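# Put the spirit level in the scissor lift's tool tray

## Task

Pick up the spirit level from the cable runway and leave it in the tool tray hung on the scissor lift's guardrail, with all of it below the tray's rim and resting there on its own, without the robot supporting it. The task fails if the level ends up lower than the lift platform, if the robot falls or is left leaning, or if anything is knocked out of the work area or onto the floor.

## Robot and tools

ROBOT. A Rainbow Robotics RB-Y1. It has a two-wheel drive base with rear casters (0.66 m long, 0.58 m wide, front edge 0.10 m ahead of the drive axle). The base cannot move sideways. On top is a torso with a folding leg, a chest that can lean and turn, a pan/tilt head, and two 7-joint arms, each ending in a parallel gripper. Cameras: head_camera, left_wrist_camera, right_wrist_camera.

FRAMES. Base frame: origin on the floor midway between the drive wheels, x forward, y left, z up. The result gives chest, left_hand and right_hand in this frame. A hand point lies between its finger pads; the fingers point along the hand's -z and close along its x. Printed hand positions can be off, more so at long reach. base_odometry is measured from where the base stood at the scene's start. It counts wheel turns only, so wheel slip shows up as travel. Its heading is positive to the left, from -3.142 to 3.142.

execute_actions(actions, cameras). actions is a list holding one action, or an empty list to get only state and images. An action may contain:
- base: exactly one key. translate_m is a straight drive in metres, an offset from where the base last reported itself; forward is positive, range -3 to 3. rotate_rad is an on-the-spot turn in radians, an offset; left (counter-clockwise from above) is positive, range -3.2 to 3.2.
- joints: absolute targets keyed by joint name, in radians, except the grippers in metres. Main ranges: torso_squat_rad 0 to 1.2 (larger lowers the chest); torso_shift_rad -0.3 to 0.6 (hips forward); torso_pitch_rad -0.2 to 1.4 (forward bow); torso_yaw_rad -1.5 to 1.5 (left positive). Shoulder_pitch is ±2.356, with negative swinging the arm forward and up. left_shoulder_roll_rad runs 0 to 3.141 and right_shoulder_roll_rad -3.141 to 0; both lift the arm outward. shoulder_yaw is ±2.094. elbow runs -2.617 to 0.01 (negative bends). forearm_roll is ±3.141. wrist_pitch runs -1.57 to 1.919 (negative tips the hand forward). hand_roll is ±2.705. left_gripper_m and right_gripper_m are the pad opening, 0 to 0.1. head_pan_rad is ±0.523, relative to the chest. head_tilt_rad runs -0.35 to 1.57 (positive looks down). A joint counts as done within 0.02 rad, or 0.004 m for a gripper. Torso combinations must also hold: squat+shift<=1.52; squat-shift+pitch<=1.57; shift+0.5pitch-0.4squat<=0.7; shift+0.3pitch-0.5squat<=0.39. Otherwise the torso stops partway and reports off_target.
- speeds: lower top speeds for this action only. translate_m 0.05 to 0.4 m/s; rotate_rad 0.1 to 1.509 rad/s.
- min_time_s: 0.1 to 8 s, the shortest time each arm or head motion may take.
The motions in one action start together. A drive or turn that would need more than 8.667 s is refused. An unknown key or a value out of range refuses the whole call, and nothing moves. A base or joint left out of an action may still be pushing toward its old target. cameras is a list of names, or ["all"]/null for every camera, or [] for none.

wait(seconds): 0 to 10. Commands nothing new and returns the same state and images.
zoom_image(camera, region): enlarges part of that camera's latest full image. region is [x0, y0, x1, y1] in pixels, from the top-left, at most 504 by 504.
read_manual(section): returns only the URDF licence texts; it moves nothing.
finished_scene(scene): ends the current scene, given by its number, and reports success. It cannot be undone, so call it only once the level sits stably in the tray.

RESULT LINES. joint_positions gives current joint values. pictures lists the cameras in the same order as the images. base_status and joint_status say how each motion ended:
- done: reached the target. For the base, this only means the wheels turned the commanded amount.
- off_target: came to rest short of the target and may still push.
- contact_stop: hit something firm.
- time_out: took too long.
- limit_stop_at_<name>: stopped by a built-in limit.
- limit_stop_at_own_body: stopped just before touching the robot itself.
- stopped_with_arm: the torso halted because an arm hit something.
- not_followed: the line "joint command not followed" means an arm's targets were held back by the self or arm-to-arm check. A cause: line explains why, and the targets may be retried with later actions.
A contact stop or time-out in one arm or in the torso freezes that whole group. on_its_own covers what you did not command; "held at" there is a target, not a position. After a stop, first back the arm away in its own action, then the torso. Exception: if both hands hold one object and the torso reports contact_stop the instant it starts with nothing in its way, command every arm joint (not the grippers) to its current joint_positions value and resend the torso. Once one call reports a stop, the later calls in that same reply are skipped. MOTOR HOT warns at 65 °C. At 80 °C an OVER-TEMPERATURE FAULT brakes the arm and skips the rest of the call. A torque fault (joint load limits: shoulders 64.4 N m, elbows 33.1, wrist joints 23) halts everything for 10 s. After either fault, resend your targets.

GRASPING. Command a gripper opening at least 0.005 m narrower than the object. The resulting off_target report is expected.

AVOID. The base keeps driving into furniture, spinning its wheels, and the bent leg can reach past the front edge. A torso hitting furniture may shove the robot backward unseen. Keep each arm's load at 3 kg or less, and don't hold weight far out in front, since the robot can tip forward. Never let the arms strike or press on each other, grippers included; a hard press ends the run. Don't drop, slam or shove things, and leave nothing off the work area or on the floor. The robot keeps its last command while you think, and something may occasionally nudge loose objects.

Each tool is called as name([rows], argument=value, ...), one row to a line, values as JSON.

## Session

execute_actions([
  {"joints":{"torso_squat_rad":0}},
], cameras=["head_camera"])

Scene clock: 2.00 s.
base_odometry: x=+0.000 y=+0.000 heading=+0.000 (m, m, rad; odometry frame)
base_status: not commanded
joint_positions: torso_squat_rad=+0.000 torso_shift_rad=+0.000 torso_pitch_rad=+0.001 torso_yaw_rad=+0.000 left_shoulder_pitch_rad=-0.030 left_shoulder_roll_rad=+0.026 left_shoulder_yaw_rad=+0.009 left_elbow_rad=-0.140 left_forearm_roll_rad=-0.024 left_wrist_pitch_rad=-0.029 left_hand_roll_rad=-0.026 left_gripper_m=+0.101 right_shoulder_pitch_rad=+0.011 right_shoulder_roll_rad=-0.022 right_shoulder_yaw_rad=+0.023 right_elbow_rad=-0.209 right_forearm_roll_rad=+0.023 right_wrist_pitch_rad=-0.031 right_hand_roll_rad=+0.014 right_gripper_m=+0.099 head_pan_rad=+0.001 head_tilt_rad=+0.400
joint_status: all done
chest: x=-0.2275 y=-0.0009 z=+1.2899 quat_wxyz=(+1.000, +0.001, +0.001, +0.000) (m; base frame)
left_hand: x=-0.1317 y=+0.2393 z=+0.6118 quat_wxyz=(+0.995, +0.016, -0.098, -0.027) (m; base frame)
right_hand: x=-0.1273 y=-0.2341 z=+0.6118 quat_wxyz=(+0.993, -0.011, -0.114, +0.030) (m; base frame)
pictures: head_camera
Images, in order (width x height): head_camera 896x504.

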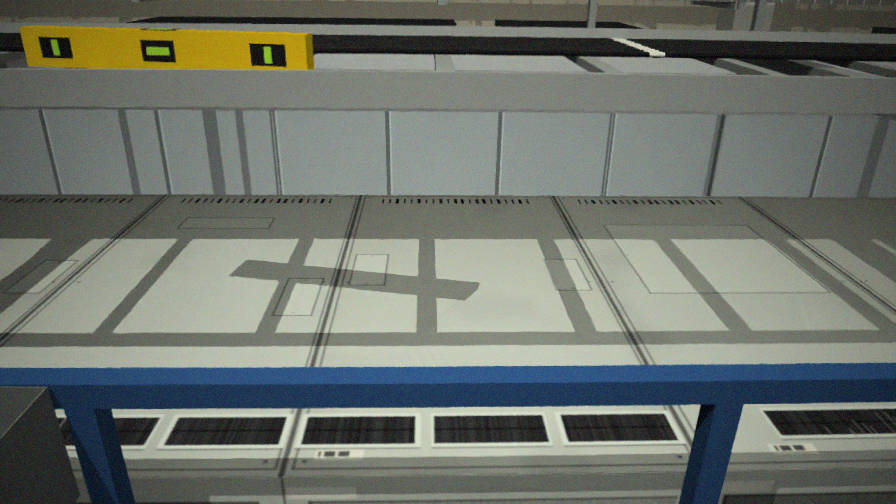

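execute_actions([
  {"joints":{"left_shoulder_pitch_rad":0.7,"left_elbow_rad":-1.3,"left_wrist_pitch_rad":-0.8},"min_time_s":1.2},
], cameras=[])

execute_actions([
  {"joints":{"left_elbow_rad":-2.5,"head_tilt_rad":0.15,"head_pan_rad":0.3}},
], cameras=[])

execute_actions([
  {"joints":{"left_shoulder_pitch_rad":-2.35,"left_shoulder_roll_rad":0.7,"left_elbow_rad":-0.4,"left_wrist_pitch_rad":1.9,"left_forearm_roll_rad":0.4},"min_time_s":3},
])

Scene clock: 12.83 s.
base_odometry: x=+0.000 y=+0.000 heading=+0.000 (m, m, rad; odometry frame)
base_status: not commanded
joint_positions: torso_squat_rad=+0.000 torso_shift_rad=+0.000 torso_pitch_rad=+0.001 torso_yaw_rad=+0.000 left_shoulder_pitch_rad=+0.700 left_shoulder_roll_rad=+0.026 left_shoulder_yaw_rad=+0.009 left_elbow_rad=-1.300 left_forearm_roll_rad=-0.024 left_wrist_pitch_rad=-0.800 left_hand_roll_rad=-0.026 left_gripper_m=+0.101 right_shoulder_pitch_rad=+0.011 right_shoulder_roll_rad=-0.022 right_shoulder_yaw_rad=+0.023 right_elbow_rad=-0.209 right_forearm_roll_rad=+0.023 right_wrist_pitch_rad=-0.031 right_hand_roll_rad=+0.014 right_gripper_m=+0.099 head_pan_rad=+0.001 head_tilt_rad=+0.400
joint_status: all done
chest: x=-0.2276 y=-0.0009 z=+1.2899 quat_wxyz=(+1.000, +0.001, +0.001, +0.000) (m; base frame)
left_hand: x=-0.0274 y=+0.3099 z=+0.8827 quat_wxyz=(+0.750, +0.117, -0.651, +0.024) (m; base frame)
right_hand: x=-0.1273 y=-0.2341 z=+0.6118 quat_wxyz=(+0.993, -0.011, -0.114, +0.030) (m; base frame)
pictures: none
No camera images: the call's "cameras" was empty. Leave "cameras" out to get every camera's image.

Scene clock: 14.63 s.
base_odometry: x=+0.000 y=+0.000 heading=+0.000 (m, m, rad; odometry frame)
base_status: not commanded
joint_positions: torso_squat_rad=+0.000 torso_shift_rad=+0.000 torso_pitch_rad=+0.001 torso_yaw_rad=+0.000 left_shoulder_pitch_rad=+0.700 left_shoulder_roll_rad=+0.026 left_shoulder_yaw_rad=+0.009 left_elbow_rad=-2.500 left_forearm_roll_rad=-0.024 left_wrist_pitch_rad=-0.800 left_hand_roll_rad=-0.026 left_gripper_m=+0.101 right_shoulder_pitch_rad=+0.011 right_shoulder_roll_rad=-0.022 right_shoulder_yaw_rad=+0.023 right_elbow_rad=-0.209 right_forearm_roll_rad=+0.023 right_wrist_pitch_rad=-0.031 right_hand_roll_rad=+0.014 right_gripper_m=+0.099 head_pan_rad=+0.300 head_tilt_rad=+0.150
joint_status: all done
chest: x=-0.2276 y=-0.0009 z=+1.2899 quat_wxyz=(+1.000, +0.001, +0.001, +0.000) (m; base frame)
left_hand: x=-0.0104 y=+0.2615 z=+1.3745 quat_wxyz=(+0.249, +0.134, -0.958, -0.037) (m; base frame)
right_hand: x=-0.1273 y=-0.2341 z=+0.6118 quat_wxyz=(+0.993, -0.011, -0.114, +0.030) (m; base frame)
pictures: none
No camera images: the call's "cameras" was empty. Leave "cameras" out to get every camera's image.

Scene clock: 18.67 s.
base_odometry: x=+0.000 y=+0.000 heading=+0.000 (m, m, rad; odometry frame)
base_status: not commanded
joint_positions: torso_squat_rad=+0.000 torso_shift_rad=+0.000 torso_pitch_rad=+0.001 torso_yaw_rad=+0.000 left_shoulder_pitch_rad=-2.350 left_shoulder_roll_rad=+0.700 left_shoulder_yaw_rad=+0.009 left_elbow_rad=-0.400 left_forearm_roll_rad=+0.400 left_wrist_pitch_rad=+1.900 left_hand_roll_rad=-0.026 left_gripper_m=+0.101 right_shoulder_pitch_rad=+0.011 right_shoulder_roll_rad=-0.022 right_shoulder_yaw_rad=+0.023 right_elbow_rad=-0.209 right_forearm_roll_rad=+0.023 right_wrist_pitch_rad=-0.031 right_hand_roll_rad=+0.014 right_gripper_m=+0.099 head_pan_rad=+0.300 head_tilt_rad=+0.150
joint_status: all done
chest: x=-0.2276 y=-0.0009 z=+1.2899 quat_wxyz=(+1.000, +0.001, +0.001, +0.000) (m; base frame)
left_hand: x=+0.2283 y=+0.2146 z=+1.6810 quat_wxyz=(+0.899, -0.044, -0.431, -0.063) (m; base frame)
right_hand: x=-0.1272 y=-0.2341 z=+0.6118 quat_wxyz=(+0.993, -0.011, -0.114, +0.030) (m; base frame)
pictures: head_camera, left_wrist_camera, right_wrist_camera
Images, in order (width x height): head_camera 896x504, left_wrist_camera 644x364, right_wrist_camera 644x364.

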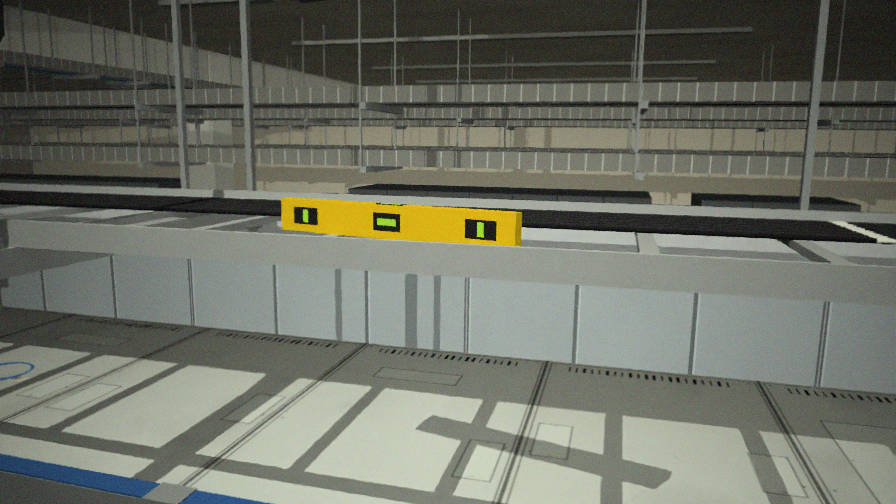

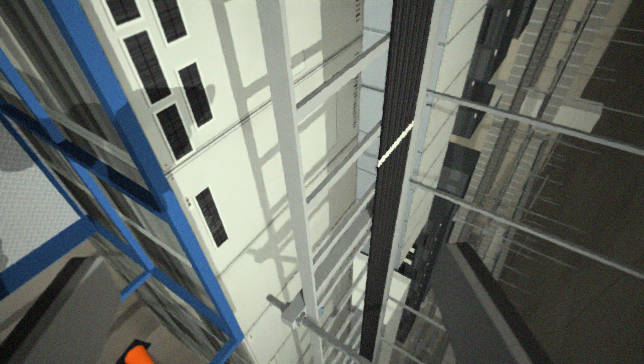

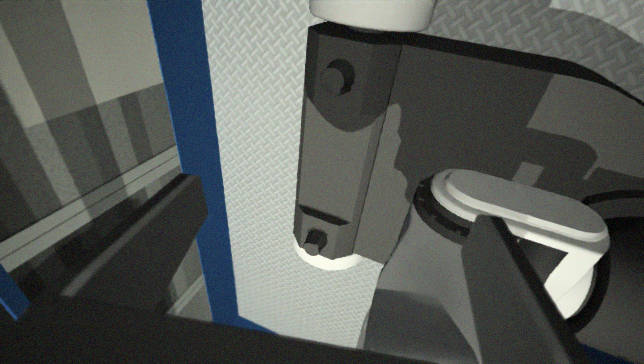

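execute_actions([
  {"base":{"translate_m":0.1},"joints":{"torso_shift_rad":0.3,"torso_yaw_rad":0.25,"left_elbow_rad":-0.15,"left_hand_roll_rad":-0.2,"head_pan_rad":0.1},"min_time_s":2},
], cameras=["head_camera","left_wrist_camera"])

Scene clock: 26.50 s.
base_odometry: x=+0.100 y=+0.000 heading=+0.000 (m, m, rad; odometry frame)
base_status: done
joint_positions: torso_squat_rad=+0.000 torso_shift_rad=+0.300 torso_pitch_rad=+0.001 torso_yaw_rad=+0.250 left_shoulder_pitch_rad=-2.350 left_shoulder_roll_rad=+0.700 left_shoulder_yaw_rad=+0.009 left_elbow_rad=-0.150 left_forearm_roll_rad=+0.400 left_wrist_pitch_rad=+1.900 left_hand_roll_rad=-0.200 left_gripper_m=+0.101 right_shoulder_pitch_rad=+0.011 right_shoulder_roll_rad=-0.022 right_shoulder_yaw_rad=+0.023 right_elbow_rad=-0.209 right_forearm_roll_rad=+0.023 right_wrist_pitch_rad=-0.031 right_hand_roll_rad=+0.014 right_gripper_m=+0.099 head_pan_rad=+0.100 head_tilt_rad=+0.150
joint_status: all done
chest: x=-0.0207 y=-0.0009 z=+1.2587 quat_wxyz=(+0.992, +0.001, +0.001, +0.125) (m; base frame)
left_hand: x=+0.3777 y=+0.3333 z=+1.5782 quat_wxyz=(+0.944, -0.004, -0.330, +0.002) (m; base frame)
right_hand: x=+0.1343 y=-0.2018 z=+0.5805 quat_wxyz=(+0.982, +0.004, -0.115, +0.153) (m; base frame)
pictures: head_camera, left_wrist_camera
Images, in order (width x height): head_camera 896x504, left_wrist_camera 644x364.

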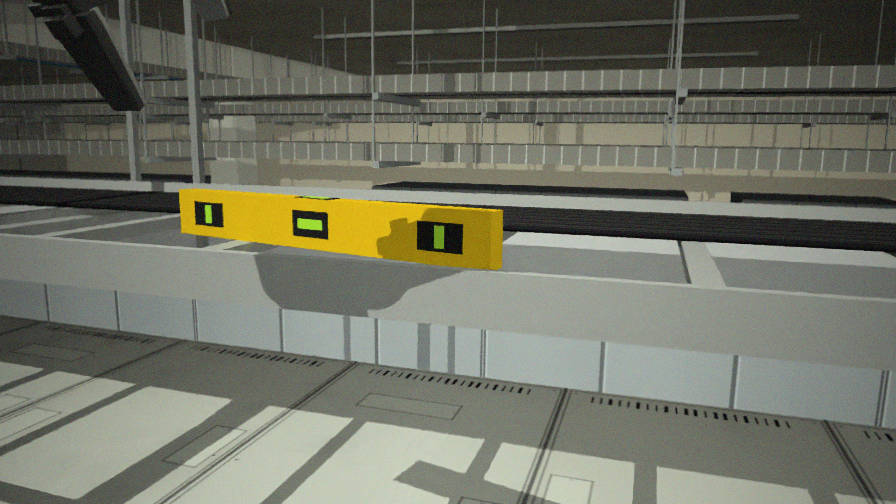

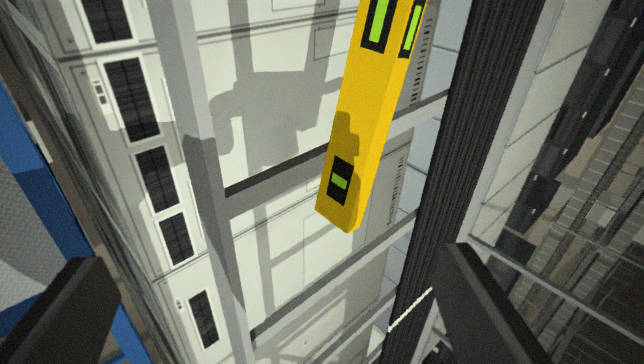

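execute_actions([
  {"base":{"translate_m":0.03},"joints":{"torso_pitch_rad":0.25,"torso_yaw_rad":0.1,"left_elbow_rad":-0.45,"left_hand_roll_rad":-0.25,"head_tilt_rad":0,"head_pan_rad":0.3}},
], cameras=["head_camera","left_wrist_camera"])

Scene clock: 32.63 s.
base_odometry: x=+0.130 y=+0.000 heading=+0.000 (m, m, rad; odometry frame)
base_status: done
joint_positions: torso_squat_rad=+0.000 torso_shift_rad=+0.300 torso_pitch_rad=+0.250 torso_yaw_rad=+0.100 left_shoulder_pitch_rad=-2.350 left_shoulder_roll_rad=+0.700 left_shoulder_yaw_rad=+0.009 left_elbow_rad=-0.450 left_forearm_roll_rad=+0.400 left_wrist_pitch_rad=+1.900 left_hand_roll_rad=-0.250 left_gripper_m=+0.101 right_shoulder_pitch_rad=+0.011 right_shoulder_roll_rad=-0.022 right_shoulder_yaw_rad=+0.023 right_elbow_rad=-0.209 right_forearm_roll_rad=+0.023 right_wrist_pitch_rad=-0.031 right_hand_roll_rad=+0.014 right_gripper_m=+0.099 head_pan_rad=+0.300 head_tilt_rad=+0.000
joint_status: all done
chest: x=+0.0554 y=-0.0009 z=+1.2491 quat_wxyz=(+0.991, +0.007, +0.124, +0.050) (m; base frame)
left_hand: x=+0.5696 y=+0.2563 z=+1.5362 quat_wxyz=(+0.932, +0.020, -0.340, -0.126) (m; base frame)
right_hand: x=+0.0079 y=-0.2228 z=+0.5615 quat_wxyz=(+0.997, +0.005, +0.009, +0.079) (m; base frame)
pictures: head_camera, left_wrist_camera
Images, in order (width x height): head_camera 896x504, left_wrist_camera 644x364.

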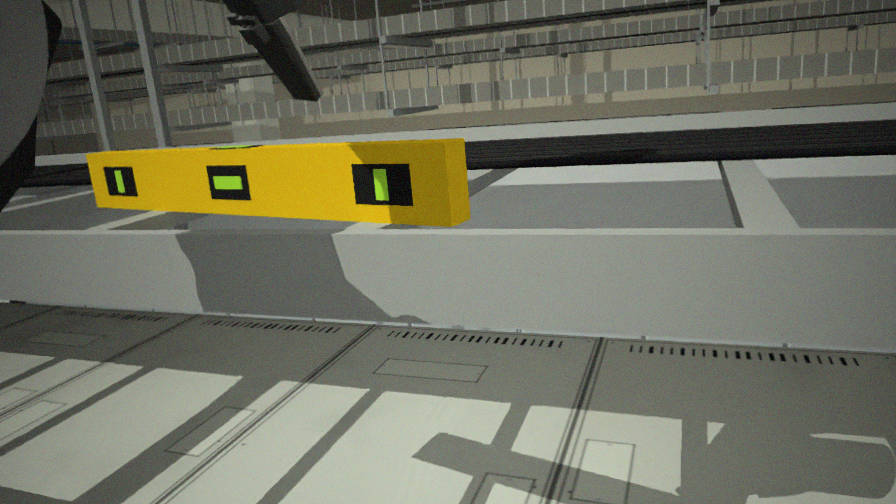

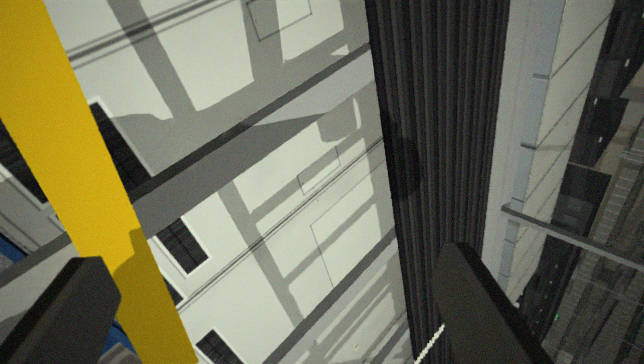

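Roughly above. Lower partly.

execute_actions([
  {"joints":{"left_elbow_rad":-0.3,"left_hand_roll_rad":-0.15,"torso_shift_rad":0.27},"min_time_s":1},
], cameras=["head_camera","left_wrist_camera"])

Scene clock: 36.13 s.
base_odometry: x=+0.130 y=+0.000 heading=+0.000 (m, m, rad; odometry frame)
base_status: not commanded
joint_positions: torso_squat_rad=+0.000 torso_shift_rad=+0.270 torso_pitch_rad=+0.250 torso_yaw_rad=+0.100 left_shoulder_pitch_rad=-2.350 left_shoulder_roll_rad=+0.700 left_shoulder_yaw_rad=+0.009 left_elbow_rad=-0.300 left_forearm_roll_rad=+0.400 left_wrist_pitch_rad=+1.900 left_hand_roll_rad=-0.150 left_gripper_m=+0.101 right_shoulder_pitch_rad=+0.011 right_shoulder_roll_rad=-0.022 right_shoulder_yaw_rad=+0.023 right_elbow_rad=-0.209 right_forearm_roll_rad=+0.023 right_wrist_pitch_rad=-0.031 right_hand_roll_rad=+0.014 right_gripper_m=+0.099 head_pan_rad=+0.300 head_tilt_rad=+0.000
joint_status: all done
chest: x=+0.0351 y=-0.0009 z=+1.2550 quat_wxyz=(+0.991, +0.007, +0.124, +0.050) (m; base frame)
left_hand: x=+0.5497 y=+0.2642 z=+1.4989 quat_wxyz=(+0.959, -0.020, -0.275, -0.060) (m; base frame)
right_hand: x=-0.0122 y=-0.2228 z=+0.5674 quat_wxyz=(+0.997, +0.005, +0.009, +0.079) (m; base frame)
pictures: head_camera, left_wrist_camera
Images, in order (width x height): head_camera 896x504, left_wrist_camera 644x364.

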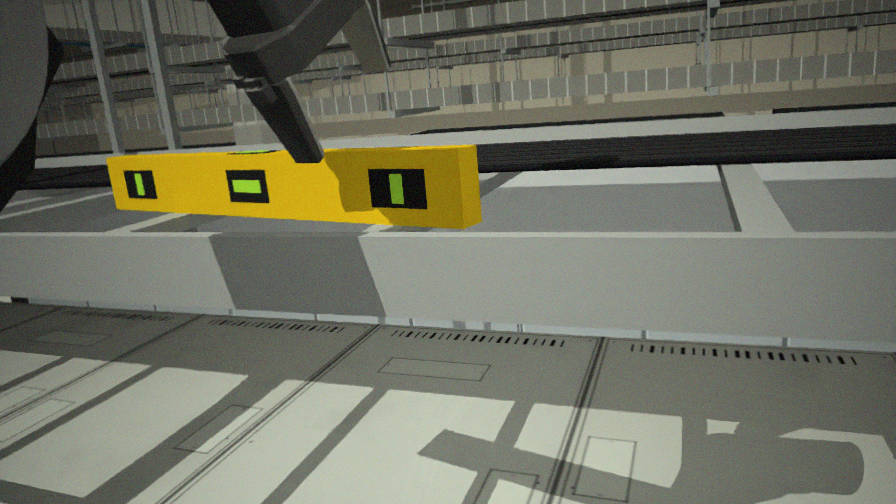

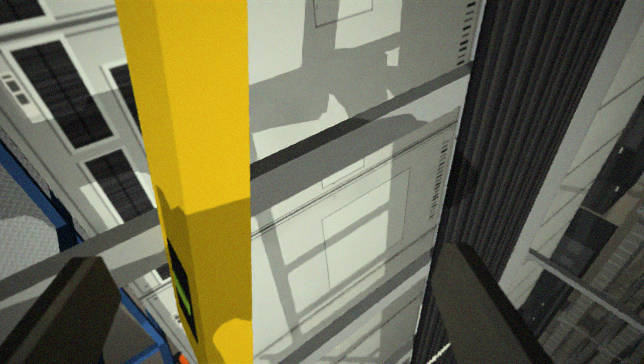

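execute_actions([
  {"joints":{"left_elbow_rad":-0.08},"min_time_s":1},
], cameras=["head_camera","left_wrist_camera"])

Scene clock: 39.90 s.
base_odometry: x=+0.130 y=+0.000 heading=+0.000 (m, m, rad; odometry frame)
base_status: not commanded
joint_positions: torso_squat_rad=+0.000 torso_shift_rad=+0.270 torso_pitch_rad=+0.250 torso_yaw_rad=+0.100 left_shoulder_pitch_rad=-2.350 left_shoulder_roll_rad=+0.700 left_shoulder_yaw_rad=+0.009 left_elbow_rad=-0.080 left_forearm_roll_rad=+0.400 left_wrist_pitch_rad=+1.900 left_hand_roll_rad=-0.150 left_gripper_m=+0.101 right_shoulder_pitch_rad=+0.011 right_shoulder_roll_rad=-0.022 right_shoulder_yaw_rad=+0.023 right_elbow_rad=-0.209 right_forearm_roll_rad=+0.023 right_wrist_pitch_rad=-0.031 right_hand_roll_rad=+0.014 right_gripper_m=+0.099 head_pan_rad=+0.300 head_tilt_rad=+0.000
joint_status: all done
chest: x=+0.0351 y=-0.0009 z=+1.2550 quat_wxyz=(+0.991, +0.007, +0.124, +0.050) (m; base frame)
left_hand: x=+0.5390 y=+0.2722 z=+1.4356 quat_wxyz=(+0.982, -0.052, -0.177, -0.031) (m; base frame)
right_hand: x=-0.0122 y=-0.2228 z=+0.5674 quat_wxyz=(+0.997, +0.005, +0.009, +0.079) (m; base frame)
pictures: head_camera, left_wrist_camera
Images, in order (width x height): head_camera 896x504, left_wrist_camera 644x364.

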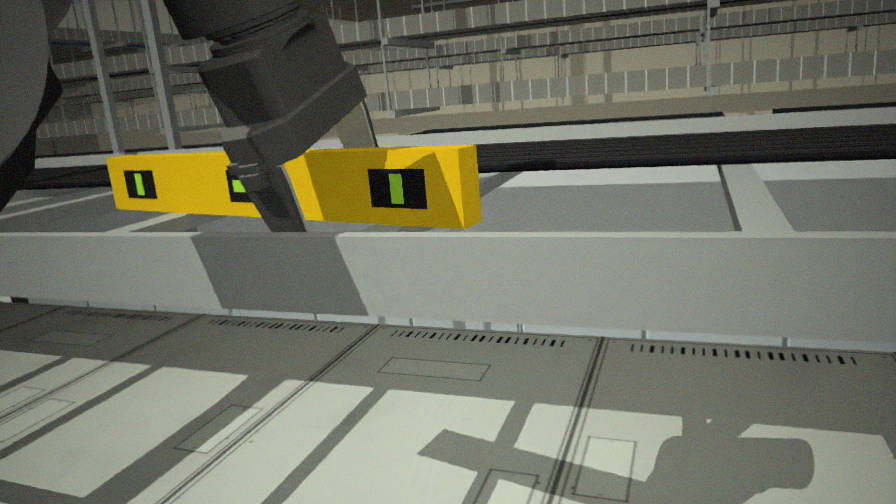

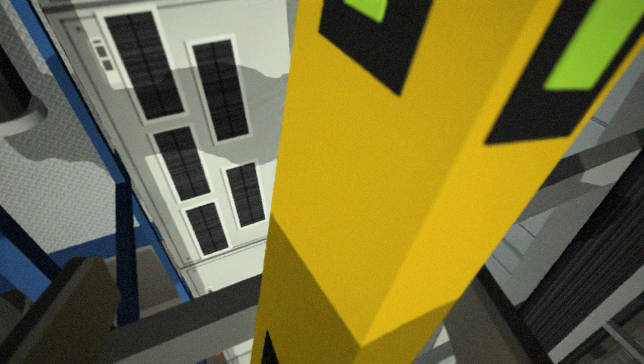

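execute_actions([
  {"joints":{"left_hand_roll_rad":-0.3,"torso_shift_rad":0.29}},
], cameras=[])

execute_actions([
  {"joints":{"left_gripper_m":0.0}},
], cameras=[])

execute_actions([
  {"joints":{"left_elbow_rad":-0.4},"min_time_s":1.2},
], cameras=["head_camera"])

Scene clock: 44.90 s.
base_odometry: x=+0.130 y=+0.000 heading=+0.000 (m, m, rad; odometry frame)
base_status: not commanded
joint_positions: torso_squat_rad=+0.000 torso_shift_rad=+0.290 torso_pitch_rad=+0.250 torso_yaw_rad=+0.100 left_shoulder_pitch_rad=-2.350 left_shoulder_roll_rad=+0.700 left_shoulder_yaw_rad=+0.009 left_elbow_rad=-0.080 left_forearm_roll_rad=+0.400 left_wrist_pitch_rad=+1.900 left_hand_roll_rad=-0.300 left_gripper_m=+0.101 right_shoulder_pitch_rad=+0.011 right_shoulder_roll_rad=-0.022 right_shoulder_yaw_rad=+0.023 right_elbow_rad=-0.209 right_forearm_roll_rad=+0.023 right_wrist_pitch_rad=-0.031 right_hand_roll_rad=+0.014 right_gripper_m=+0.099 head_pan_rad=+0.300 head_tilt_rad=+0.000
joint_status: all done
chest: x=+0.0487 y=-0.0009 z=+1.2511 quat_wxyz=(+0.991, +0.007, +0.124, +0.050) (m; base frame)
left_hand: x=+0.5526 y=+0.2722 z=+1.4315 quat_wxyz=(+0.977, -0.039, -0.181, -0.104) (m; base frame)
right_hand: x=+0.0012 y=-0.2228 z=+0.5635 quat_wxyz=(+0.997, +0.005, +0.009, +0.079) (m; base frame)
pictures: none
No camera images: the call's "cameras" was empty. Leave "cameras" out to get every camera's image.

Scene clock: 46.40 s.
base_odometry: x=+0.130 y=+0.000 heading=+0.000 (m, m, rad; odometry frame)
base_status: not commanded
joint_positions: torso_squat_rad=+0.000 torso_shift_rad=+0.290 torso_pitch_rad=+0.250 torso_yaw_rad=+0.100 left_shoulder_pitch_rad=-2.350 left_shoulder_roll_rad=+0.700 left_shoulder_yaw_rad=+0.009 left_elbow_rad=-0.080 left_forearm_roll_rad=+0.400 left_wrist_pitch_rad=+1.900 left_hand_roll_rad=-0.300 left_gripper_m=+0.022 right_shoulder_pitch_rad=+0.011 right_shoulder_roll_rad=-0.022 right_shoulder_yaw_rad=+0.023 right_elbow_rad=-0.209 right_forearm_roll_rad=+0.023 right_wrist_pitch_rad=-0.031 right_hand_roll_rad=+0.014 right_gripper_m=+0.099 head_pan_rad=+0.300 head_tilt_rad=+0.000
joint_status: left_gripper_m off_target (ended at +0.022, target +0.000)
chest: x=+0.0487 y=-0.0009 z=+1.2511 quat_wxyz=(+0.991, +0.007, +0.124, +0.050) (m; base frame)
left_hand: x=+0.5526 y=+0.2722 z=+1.4315 quat_wxyz=(+0.977, -0.039, -0.181, -0.104) (m; base frame)
right_hand: x=+0.0012 y=-0.2228 z=+0.5635 quat_wxyz=(+0.997, +0.005, +0.009, +0.079) (m; base frame)
pictures: none
No camera images: the call's "cameras" was empty. Leave "cameras" out to get every camera's image.

Scene clock: 47.90 s.
base_odometry: x=+0.130 y=+0.000 heading=+0.000 (m, m, rad; odometry frame)
base_status: not commanded
joint_positions: torso_squat_rad=+0.000 torso_shift_rad=+0.290 torso_pitch_rad=+0.250 torso_yaw_rad=+0.100 left_shoulder_pitch_rad=-2.350 left_shoulder_roll_rad=+0.700 left_shoulder_yaw_rad=+0.009 left_elbow_rad=-0.400 left_forearm_roll_rad=+0.400 left_wrist_pitch_rad=+1.900 left_hand_roll_rad=-0.300 left_gripper_m=+0.022 right_shoulder_pitch_rad=+0.011 right_shoulder_roll_rad=-0.022 right_shoulder_yaw_rad=+0.023 right_elbow_rad=-0.209 right_forearm_roll_rad=+0.023 right_wrist_pitch_rad=-0.031 right_hand_roll_rad=+0.014 right_gripper_m=+0.099 head_pan_rad=+0.300 head_tilt_rad=+0.000
joint_status: all done
chest: x=+0.0487 y=-0.0009 z=+1.2511 quat_wxyz=(+0.991, +0.007, +0.124, +0.050) (m; base frame)
left_hand: x=+0.5638 y=+0.2592 z=+1.5236 quat_wxyz=(+0.937, +0.019, -0.318, -0.144) (m; base frame)
right_hand: x=+0.0012 y=-0.2228 z=+0.5635 quat_wxyz=(+0.997, +0.005, +0.009, +0.079) (m; base frame)
pictures: head_camera
Images, in order (width x height): head_camera 896x504.

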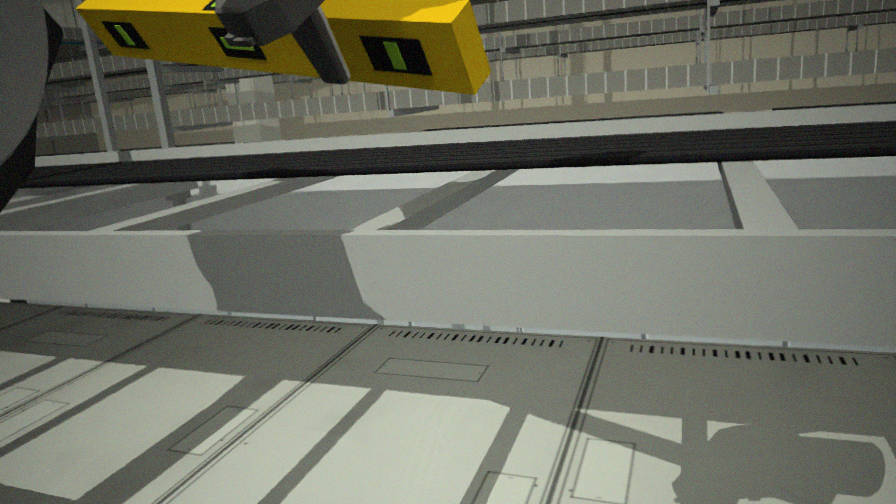

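execute_actions([
  {"joints":{"torso_pitch_rad":0,"torso_yaw_rad":0.9,"torso_shift_rad":0.25,"left_hand_roll_rad":-0.77,"head_tilt_rad":0.7,"head_pan_rad":0.3},"min_time_s":1.5},
], cameras=[])

execute_actions([
  {"joints":{"left_shoulder_pitch_rad":-1.85,"left_shoulder_roll_rad":0.4,"left_forearm_roll_rad":0.33,"left_elbow_rad":-0.1,"left_wrist_pitch_rad":1.8},"min_time_s":1.5},
], cameras=["head_camera","left_wrist_camera"])

Scene clock: 58.30 s.
base_odometry: x=+0.130 y=+0.000 heading=+0.000 (m, m, rad; odometry frame)
base_status: not commanded
joint_positions: torso_squat_rad=+0.000 torso_shift_rad=+0.250 torso_pitch_rad=+0.000 torso_yaw_rad=+0.900 left_shoulder_pitch_rad=-2.350 left_shoulder_roll_rad=+0.700 left_shoulder_yaw_rad=+0.009 left_elbow_rad=-0.400 left_forearm_roll_rad=+0.400 left_wrist_pitch_rad=+1.900 left_hand_roll_rad=-0.770 left_gripper_m=+0.022 right_shoulder_pitch_rad=+0.011 right_shoulder_roll_rad=-0.022 right_shoulder_yaw_rad=+0.023 right_elbow_rad=-0.209 right_forearm_roll_rad=+0.023 right_wrist_pitch_rad=-0.031 right_hand_roll_rad=+0.014 right_gripper_m=+0.099 head_pan_rad=+0.300 head_tilt_rad=+0.700
joint_status: all done
chest: x=-0.0549 y=-0.0009 z=+1.2682 quat_wxyz=(+0.900, +0.001, +0.000, +0.435) (m; base frame)
left_hand: x=+0.0589 y=+0.4899 z=+1.6599 quat_wxyz=(+0.901, +0.286, -0.327, +0.008) (m; base frame)
right_hand: x=+0.1914 y=-0.0662 z=+0.5905 quat_wxyz=(+0.881, +0.040, -0.109, +0.458) (m; base frame)
pictures: none
No camera images: the call's "cameras" was empty. Leave "cameras" out to get every camera's image.

Scene clock: 60.10 s.
base_odometry: x=+0.130 y=+0.000 heading=+0.000 (m, m, rad; odometry frame)
base_status: not commanded
joint_positions: torso_squat_rad=+0.000 torso_shift_rad=+0.250 torso_pitch_rad=+0.000 torso_yaw_rad=+0.900 left_shoulder_pitch_rad=-1.850 left_shoulder_roll_rad=+0.400 left_shoulder_yaw_rad=+0.009 left_elbow_rad=-0.100 left_forearm_roll_rad=+0.330 left_wrist_pitch_rad=+1.800 left_hand_roll_rad=-0.770 left_gripper_m=+0.022 right_shoulder_pitch_rad=+0.011 right_shoulder_roll_rad=-0.022 right_shoulder_yaw_rad=+0.023 right_elbow_rad=-0.209 right_forearm_roll_rad=+0.023 right_wrist_pitch_rad=-0.031 right_hand_roll_rad=+0.014 right_gripper_m=+0.099 head_pan_rad=+0.300 head_tilt_rad=+0.700
joint_status: all done
chest: x=-0.0549 y=-0.0009 z=+1.2682 quat_wxyz=(+0.900, +0.001, +0.000, +0.435) (m; base frame)
left_hand: x=+0.1319 y=+0.5388 z=+1.2915 quat_wxyz=(+0.997, +0.059, -0.043, +0.026) (m; base frame)
right_hand: x=+0.1914 y=-0.0662 z=+0.5905 quat_wxyz=(+0.881, +0.040, -0.109, +0.458) (m; base frame)
pictures: head_camera, left_wrist_camera
Images, in order (width x height): head_camera 896x504, left_wrist_camera 644x364.

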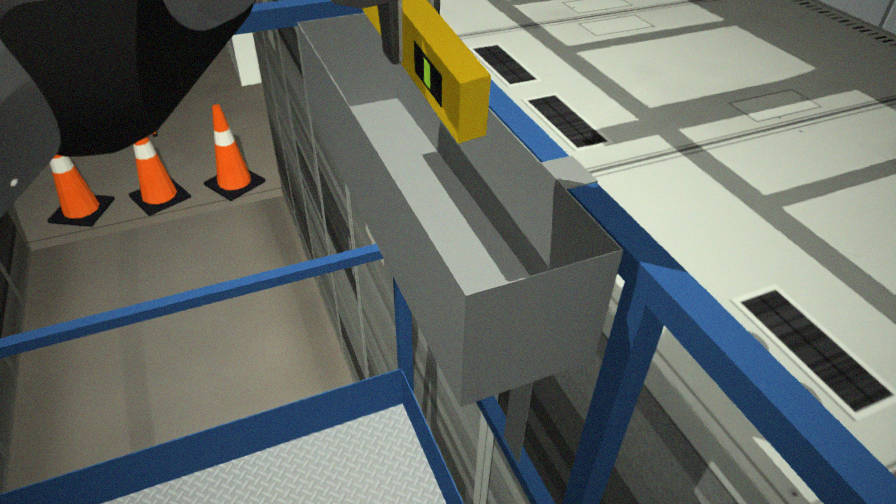

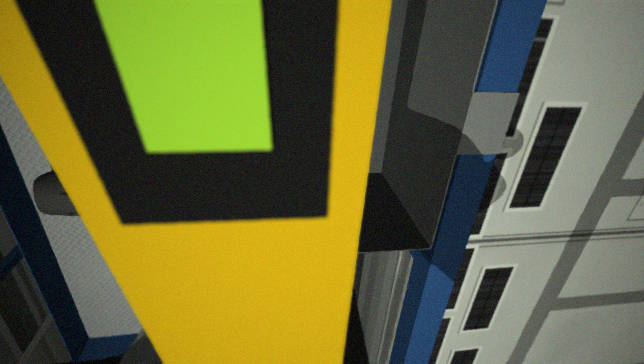

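execute_actions([
  {"joints":{"torso_squat_rad":0.5,"torso_shift_rad":0.33,"right_shoulder_pitch_rad":0.4,"head_tilt_rad":0.55}},
], cameras=["head_camera","left_wrist_camera"])

Scene clock: 66.60 s.
base_odometry: x=+0.130 y=+0.000 heading=+0.000 (m, m, rad; odometry frame)
base_status: not commanded
joint_positions: torso_squat_rad=+0.500 torso_shift_rad=+0.330 torso_pitch_rad=+0.000 torso_yaw_rad=+0.900 left_shoulder_pitch_rad=-1.850 left_shoulder_roll_rad=+0.400 left_shoulder_yaw_rad=+0.009 left_elbow_rad=-0.100 left_forearm_roll_rad=+0.330 left_wrist_pitch_rad=+1.800 left_hand_roll_rad=-0.770 left_gripper_m=+0.022 right_shoulder_pitch_rad=+0.400 right_shoulder_roll_rad=-0.022 right_shoulder_yaw_rad=+0.023 right_elbow_rad=-0.209 right_forearm_roll_rad=+0.023 right_wrist_pitch_rad=-0.031 right_hand_roll_rad=+0.014 right_gripper_m=+0.099 head_pan_rad=+0.300 head_tilt_rad=+0.550
joint_status: all done
chest: x=-0.0290 y=-0.0008 z=+1.1711 quat_wxyz=(+0.900, +0.001, +0.000, +0.435) (m; base frame)
left_hand: x=+0.1579 y=+0.5388 z=+1.1945 quat_wxyz=(+0.997, +0.059, -0.043, +0.026) (m; base frame)
right_hand: x=+0.0391 y=-0.2823 z=+0.5075 quat_wxyz=(+0.913, -0.041, +0.056, +0.402) (m; base frame)
pictures: head_camera, left_wrist_camera
Images, in order (width x height): head_camera 896x504, left_wrist_camera 644x364.

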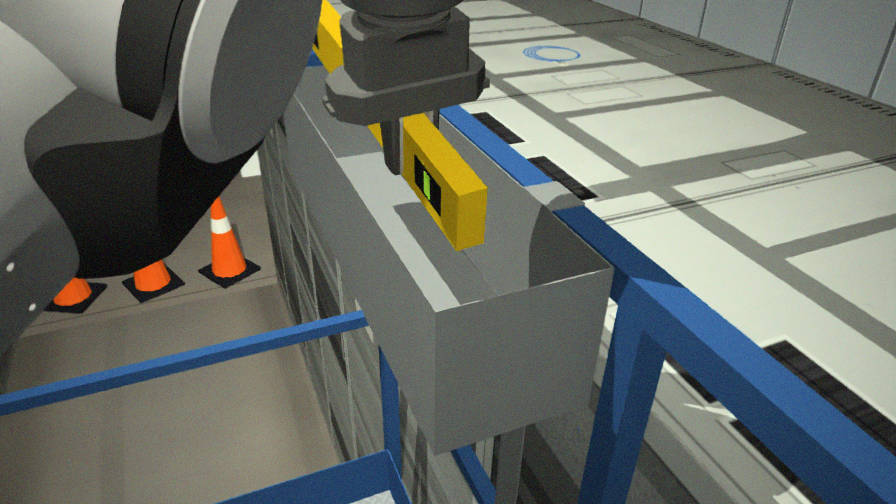

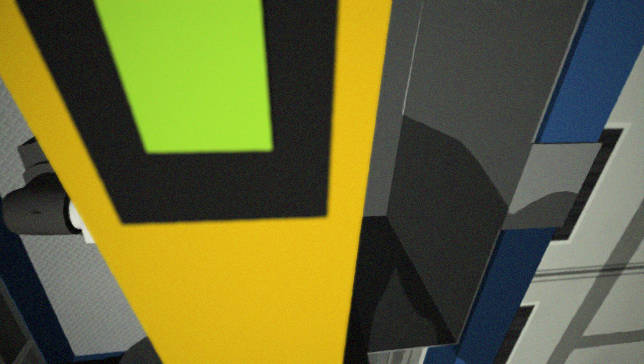

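execute_actions([
  {"joints":{"torso_squat_rad":0.65,"torso_shift_rad":0.37}},
], cameras=["head_camera","left_wrist_camera"])

Scene clock: 70.00 s.
base_odometry: x=+0.130 y=+0.000 heading=+0.000 (m, m, rad; odometry frame)
base_status: not commanded
joint_positions: torso_squat_rad=+0.650 torso_shift_rad=+0.370 torso_pitch_rad=+0.000 torso_yaw_rad=+0.900 left_shoulder_pitch_rad=-1.850 left_shoulder_roll_rad=+0.400 left_shoulder_yaw_rad=+0.009 left_elbow_rad=-0.100 left_forearm_roll_rad=+0.330 left_wrist_pitch_rad=+1.800 left_hand_roll_rad=-0.770 left_gripper_m=+0.022 right_shoulder_pitch_rad=+0.400 right_shoulder_roll_rad=-0.022 right_shoulder_yaw_rad=+0.023 right_elbow_rad=-0.209 right_forearm_roll_rad=+0.023 right_wrist_pitch_rad=-0.031 right_hand_roll_rad=+0.014 right_gripper_m=+0.099 head_pan_rad=+0.300 head_tilt_rad=+0.550
joint_status: all done
chest: x=-0.0265 y=-0.0008 z=+1.1095 quat_wxyz=(+0.900, +0.001, +0.000, +0.435) (m; base frame)
left_hand: x=+0.1603 y=+0.5388 z=+1.1328 quat_wxyz=(+0.997, +0.059, -0.043, +0.026) (m; base frame)
right_hand: x=+0.0416 y=-0.2822 z=+0.4459 quat_wxyz=(+0.913, -0.041, +0.056, +0.402) (m; base frame)
pictures: head_camera, left_wrist_camera
Images, in order (width x height): head_camera 896x504, left_wrist_camera 644x364.

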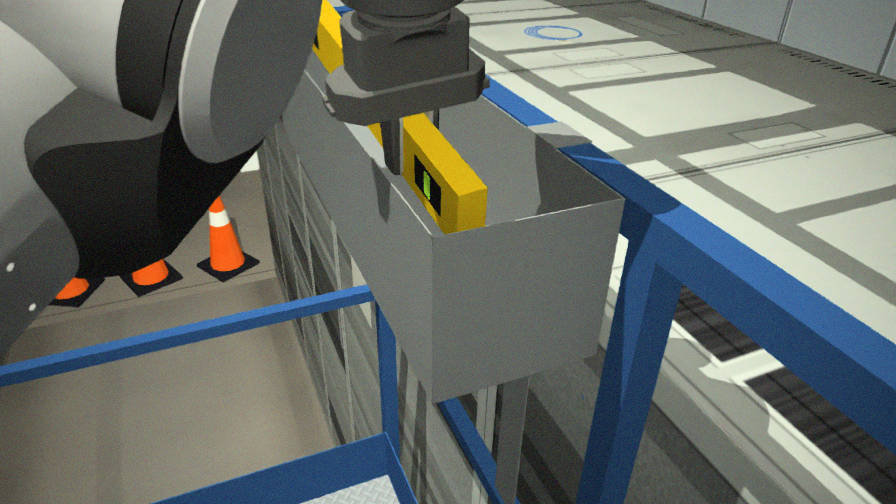

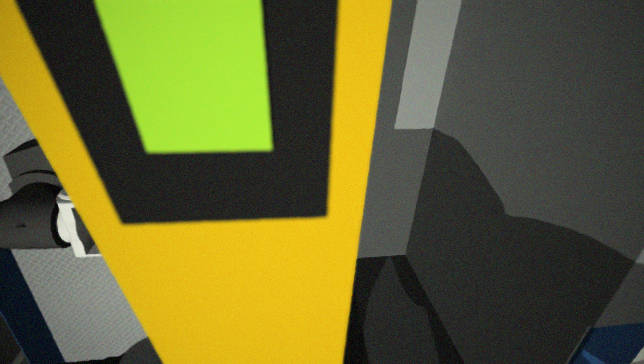

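Near the inner wall; shift toward the rail.

execute_actions([
  {"joints":{"torso_shift_rad":0.45,"left_hand_roll_rad":-0.85}},
], cameras=["head_camera"])

execute_actions([
  {"joints":{"left_gripper_m":0.06}},
], cameras=[])

execute_actions([
  {"joints":{"left_shoulder_pitch_rad":-2.3}},
], cameras=["head_camera","left_wrist_camera"])

Scene clock: 75.40 s.
base_odometry: x=+0.130 y=+0.000 heading=+0.000 (m, m, rad; odometry frame)
base_status: not commanded
joint_positions: torso_squat_rad=+0.650 torso_shift_rad=+0.450 torso_pitch_rad=+0.000 torso_yaw_rad=+0.900 left_shoulder_pitch_rad=-1.850 left_shoulder_roll_rad=+0.400 left_shoulder_yaw_rad=+0.009 left_elbow_rad=-0.100 left_forearm_roll_rad=+0.330 left_wrist_pitch_rad=+1.800 left_hand_roll_rad=-0.850 left_gripper_m=+0.022 right_shoulder_pitch_rad=+0.400 right_shoulder_roll_rad=-0.022 right_shoulder_yaw_rad=+0.023 right_elbow_rad=-0.209 right_forearm_roll_rad=+0.023 right_wrist_pitch_rad=-0.031 right_hand_roll_rad=+0.014 right_gripper_m=+0.099 head_pan_rad=+0.300 head_tilt_rad=+0.550
joint_status: all done
chest: x=+0.0144 y=-0.0008 z=+1.0917 quat_wxyz=(+0.900, +0.001, +0.000, +0.435) (m; base frame)
left_hand: x=+0.2013 y=+0.5389 z=+1.1150 quat_wxyz=(+0.997, +0.061, -0.041, -0.014) (m; base frame)
right_hand: x=+0.0824 y=-0.2822 z=+0.4281 quat_wxyz=(+0.913, -0.041, +0.056, +0.402) (m; base frame)
pictures: head_camera
Images, in order (width x height): head_camera 896x504.

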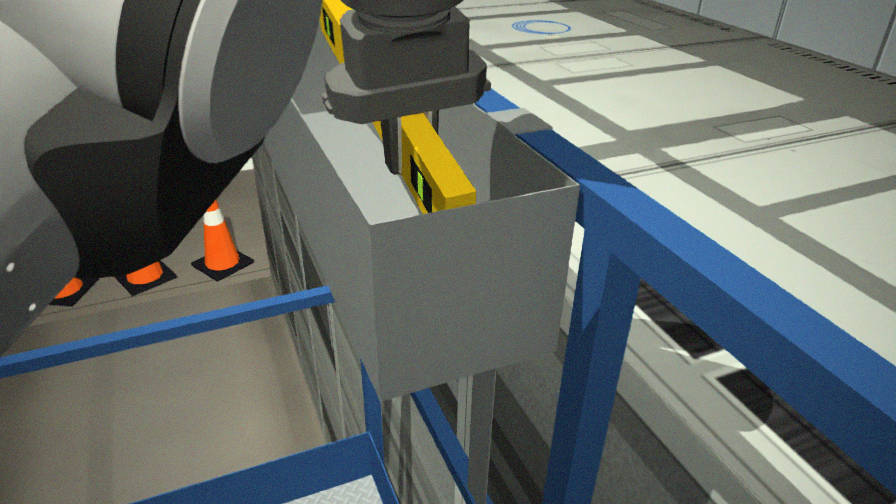

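Scene clock: 76.47 s.
base_odometry: x=+0.130 y=+0.000 heading=+0.000 (m, m, rad; odometry frame)
base_status: not commanded
joint_positions: torso_squat_rad=+0.650 torso_shift_rad=+0.450 torso_pitch_rad=+0.000 torso_yaw_rad=+0.900 left_shoulder_pitch_rad=-1.850 left_shoulder_roll_rad=+0.400 left_shoulder_yaw_rad=+0.009 left_elbow_rad=-0.100 left_forearm_roll_rad=+0.330 left_wrist_pitch_rad=+1.800 left_hand_roll_rad=-0.850 left_gripper_m=+0.060 right_shoulder_pitch_rad=+0.400 right_shoulder_roll_rad=-0.022 right_shoulder_yaw_rad=+0.023 right_elbow_rad=-0.209 right_forearm_roll_rad=+0.023 right_wrist_pitch_rad=-0.031 right_hand_roll_rad=+0.014 right_gripper_m=+0.099 head_pan_rad=+0.300 head_tilt_rad=+0.550
joint_status: all done
chest: x=+0.0144 y=-0.0008 z=+1.0917 quat_wxyz=(+0.900, +0.001, +0.000, +0.435) (m; base frame)
left_hand: x=+0.2013 y=+0.5389 z=+1.1150 quat_wxyz=(+0.997, +0.061, -0.041, -0.014) (m; base frame)
right_hand: x=+0.0824 y=-0.2822 z=+0.4281 quat_wxyz=(+0.913, -0.041, +0.056, +0.402) (m; base frame)
pictures: none
No camera images: the call's "cameras" was empty. Leave "cameras" out to get every camera's image.

Scene clock: 77.70 s.
base_odometry: x=+0.130 y=+0.000 heading=+0.000 (m, m, rad; odometry frame)
base_status: not commanded
joint_positions: torso_squat_rad=+0.650 torso_shift_rad=+0.450 torso_pitch_rad=+0.000 torso_yaw_rad=+0.900 left_shoulder_pitch_rad=-2.301 left_shoulder_roll_rad=+0.400 left_shoulder_yaw_rad=+0.009 left_elbow_rad=-0.100 left_forearm_roll_rad=+0.330 left_wrist_pitch_rad=+1.800 left_hand_roll_rad=-0.850 left_gripper_m=+0.060 right_shoulder_pitch_rad=+0.400 right_shoulder_roll_rad=-0.022 right_shoulder_yaw_rad=+0.023 right_elbow_rad=-0.209 right_forearm_roll_rad=+0.023 right_wrist_pitch_rad=-0.031 right_hand_roll_rad=+0.014 right_gripper_m=+0.099 head_pan_rad=+0.300 head_tilt_rad=+0.550
joint_status: all done
chest: x=+0.0144 y=-0.0008 z=+1.0917 quat_wxyz=(+0.900, +0.001, +0.000, +0.435) (m; base frame)
left_hand: x=+0.2436 y=+0.4604 z=+1.3396 quat_wxyz=(+0.956, +0.222, -0.172, -0.089) (m; base frame)
right_hand: x=+0.0825 y=-0.2821 z=+0.4280 quat_wxyz=(+0.913, -0.041, +0.056, +0.402) (m; base frame)
pictures: head_camera, left_wrist_camera
Images, in order (width x height): head_camera 896x504, left_wrist_camera 644x364.

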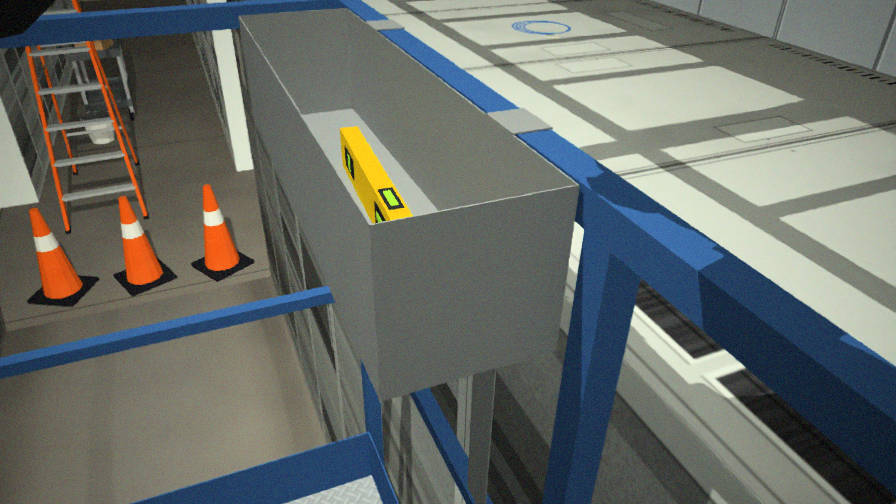

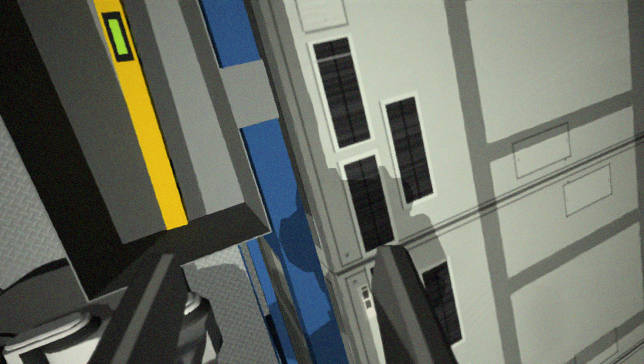

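finished_scene(scene=2)

The scene is finished: the task was done.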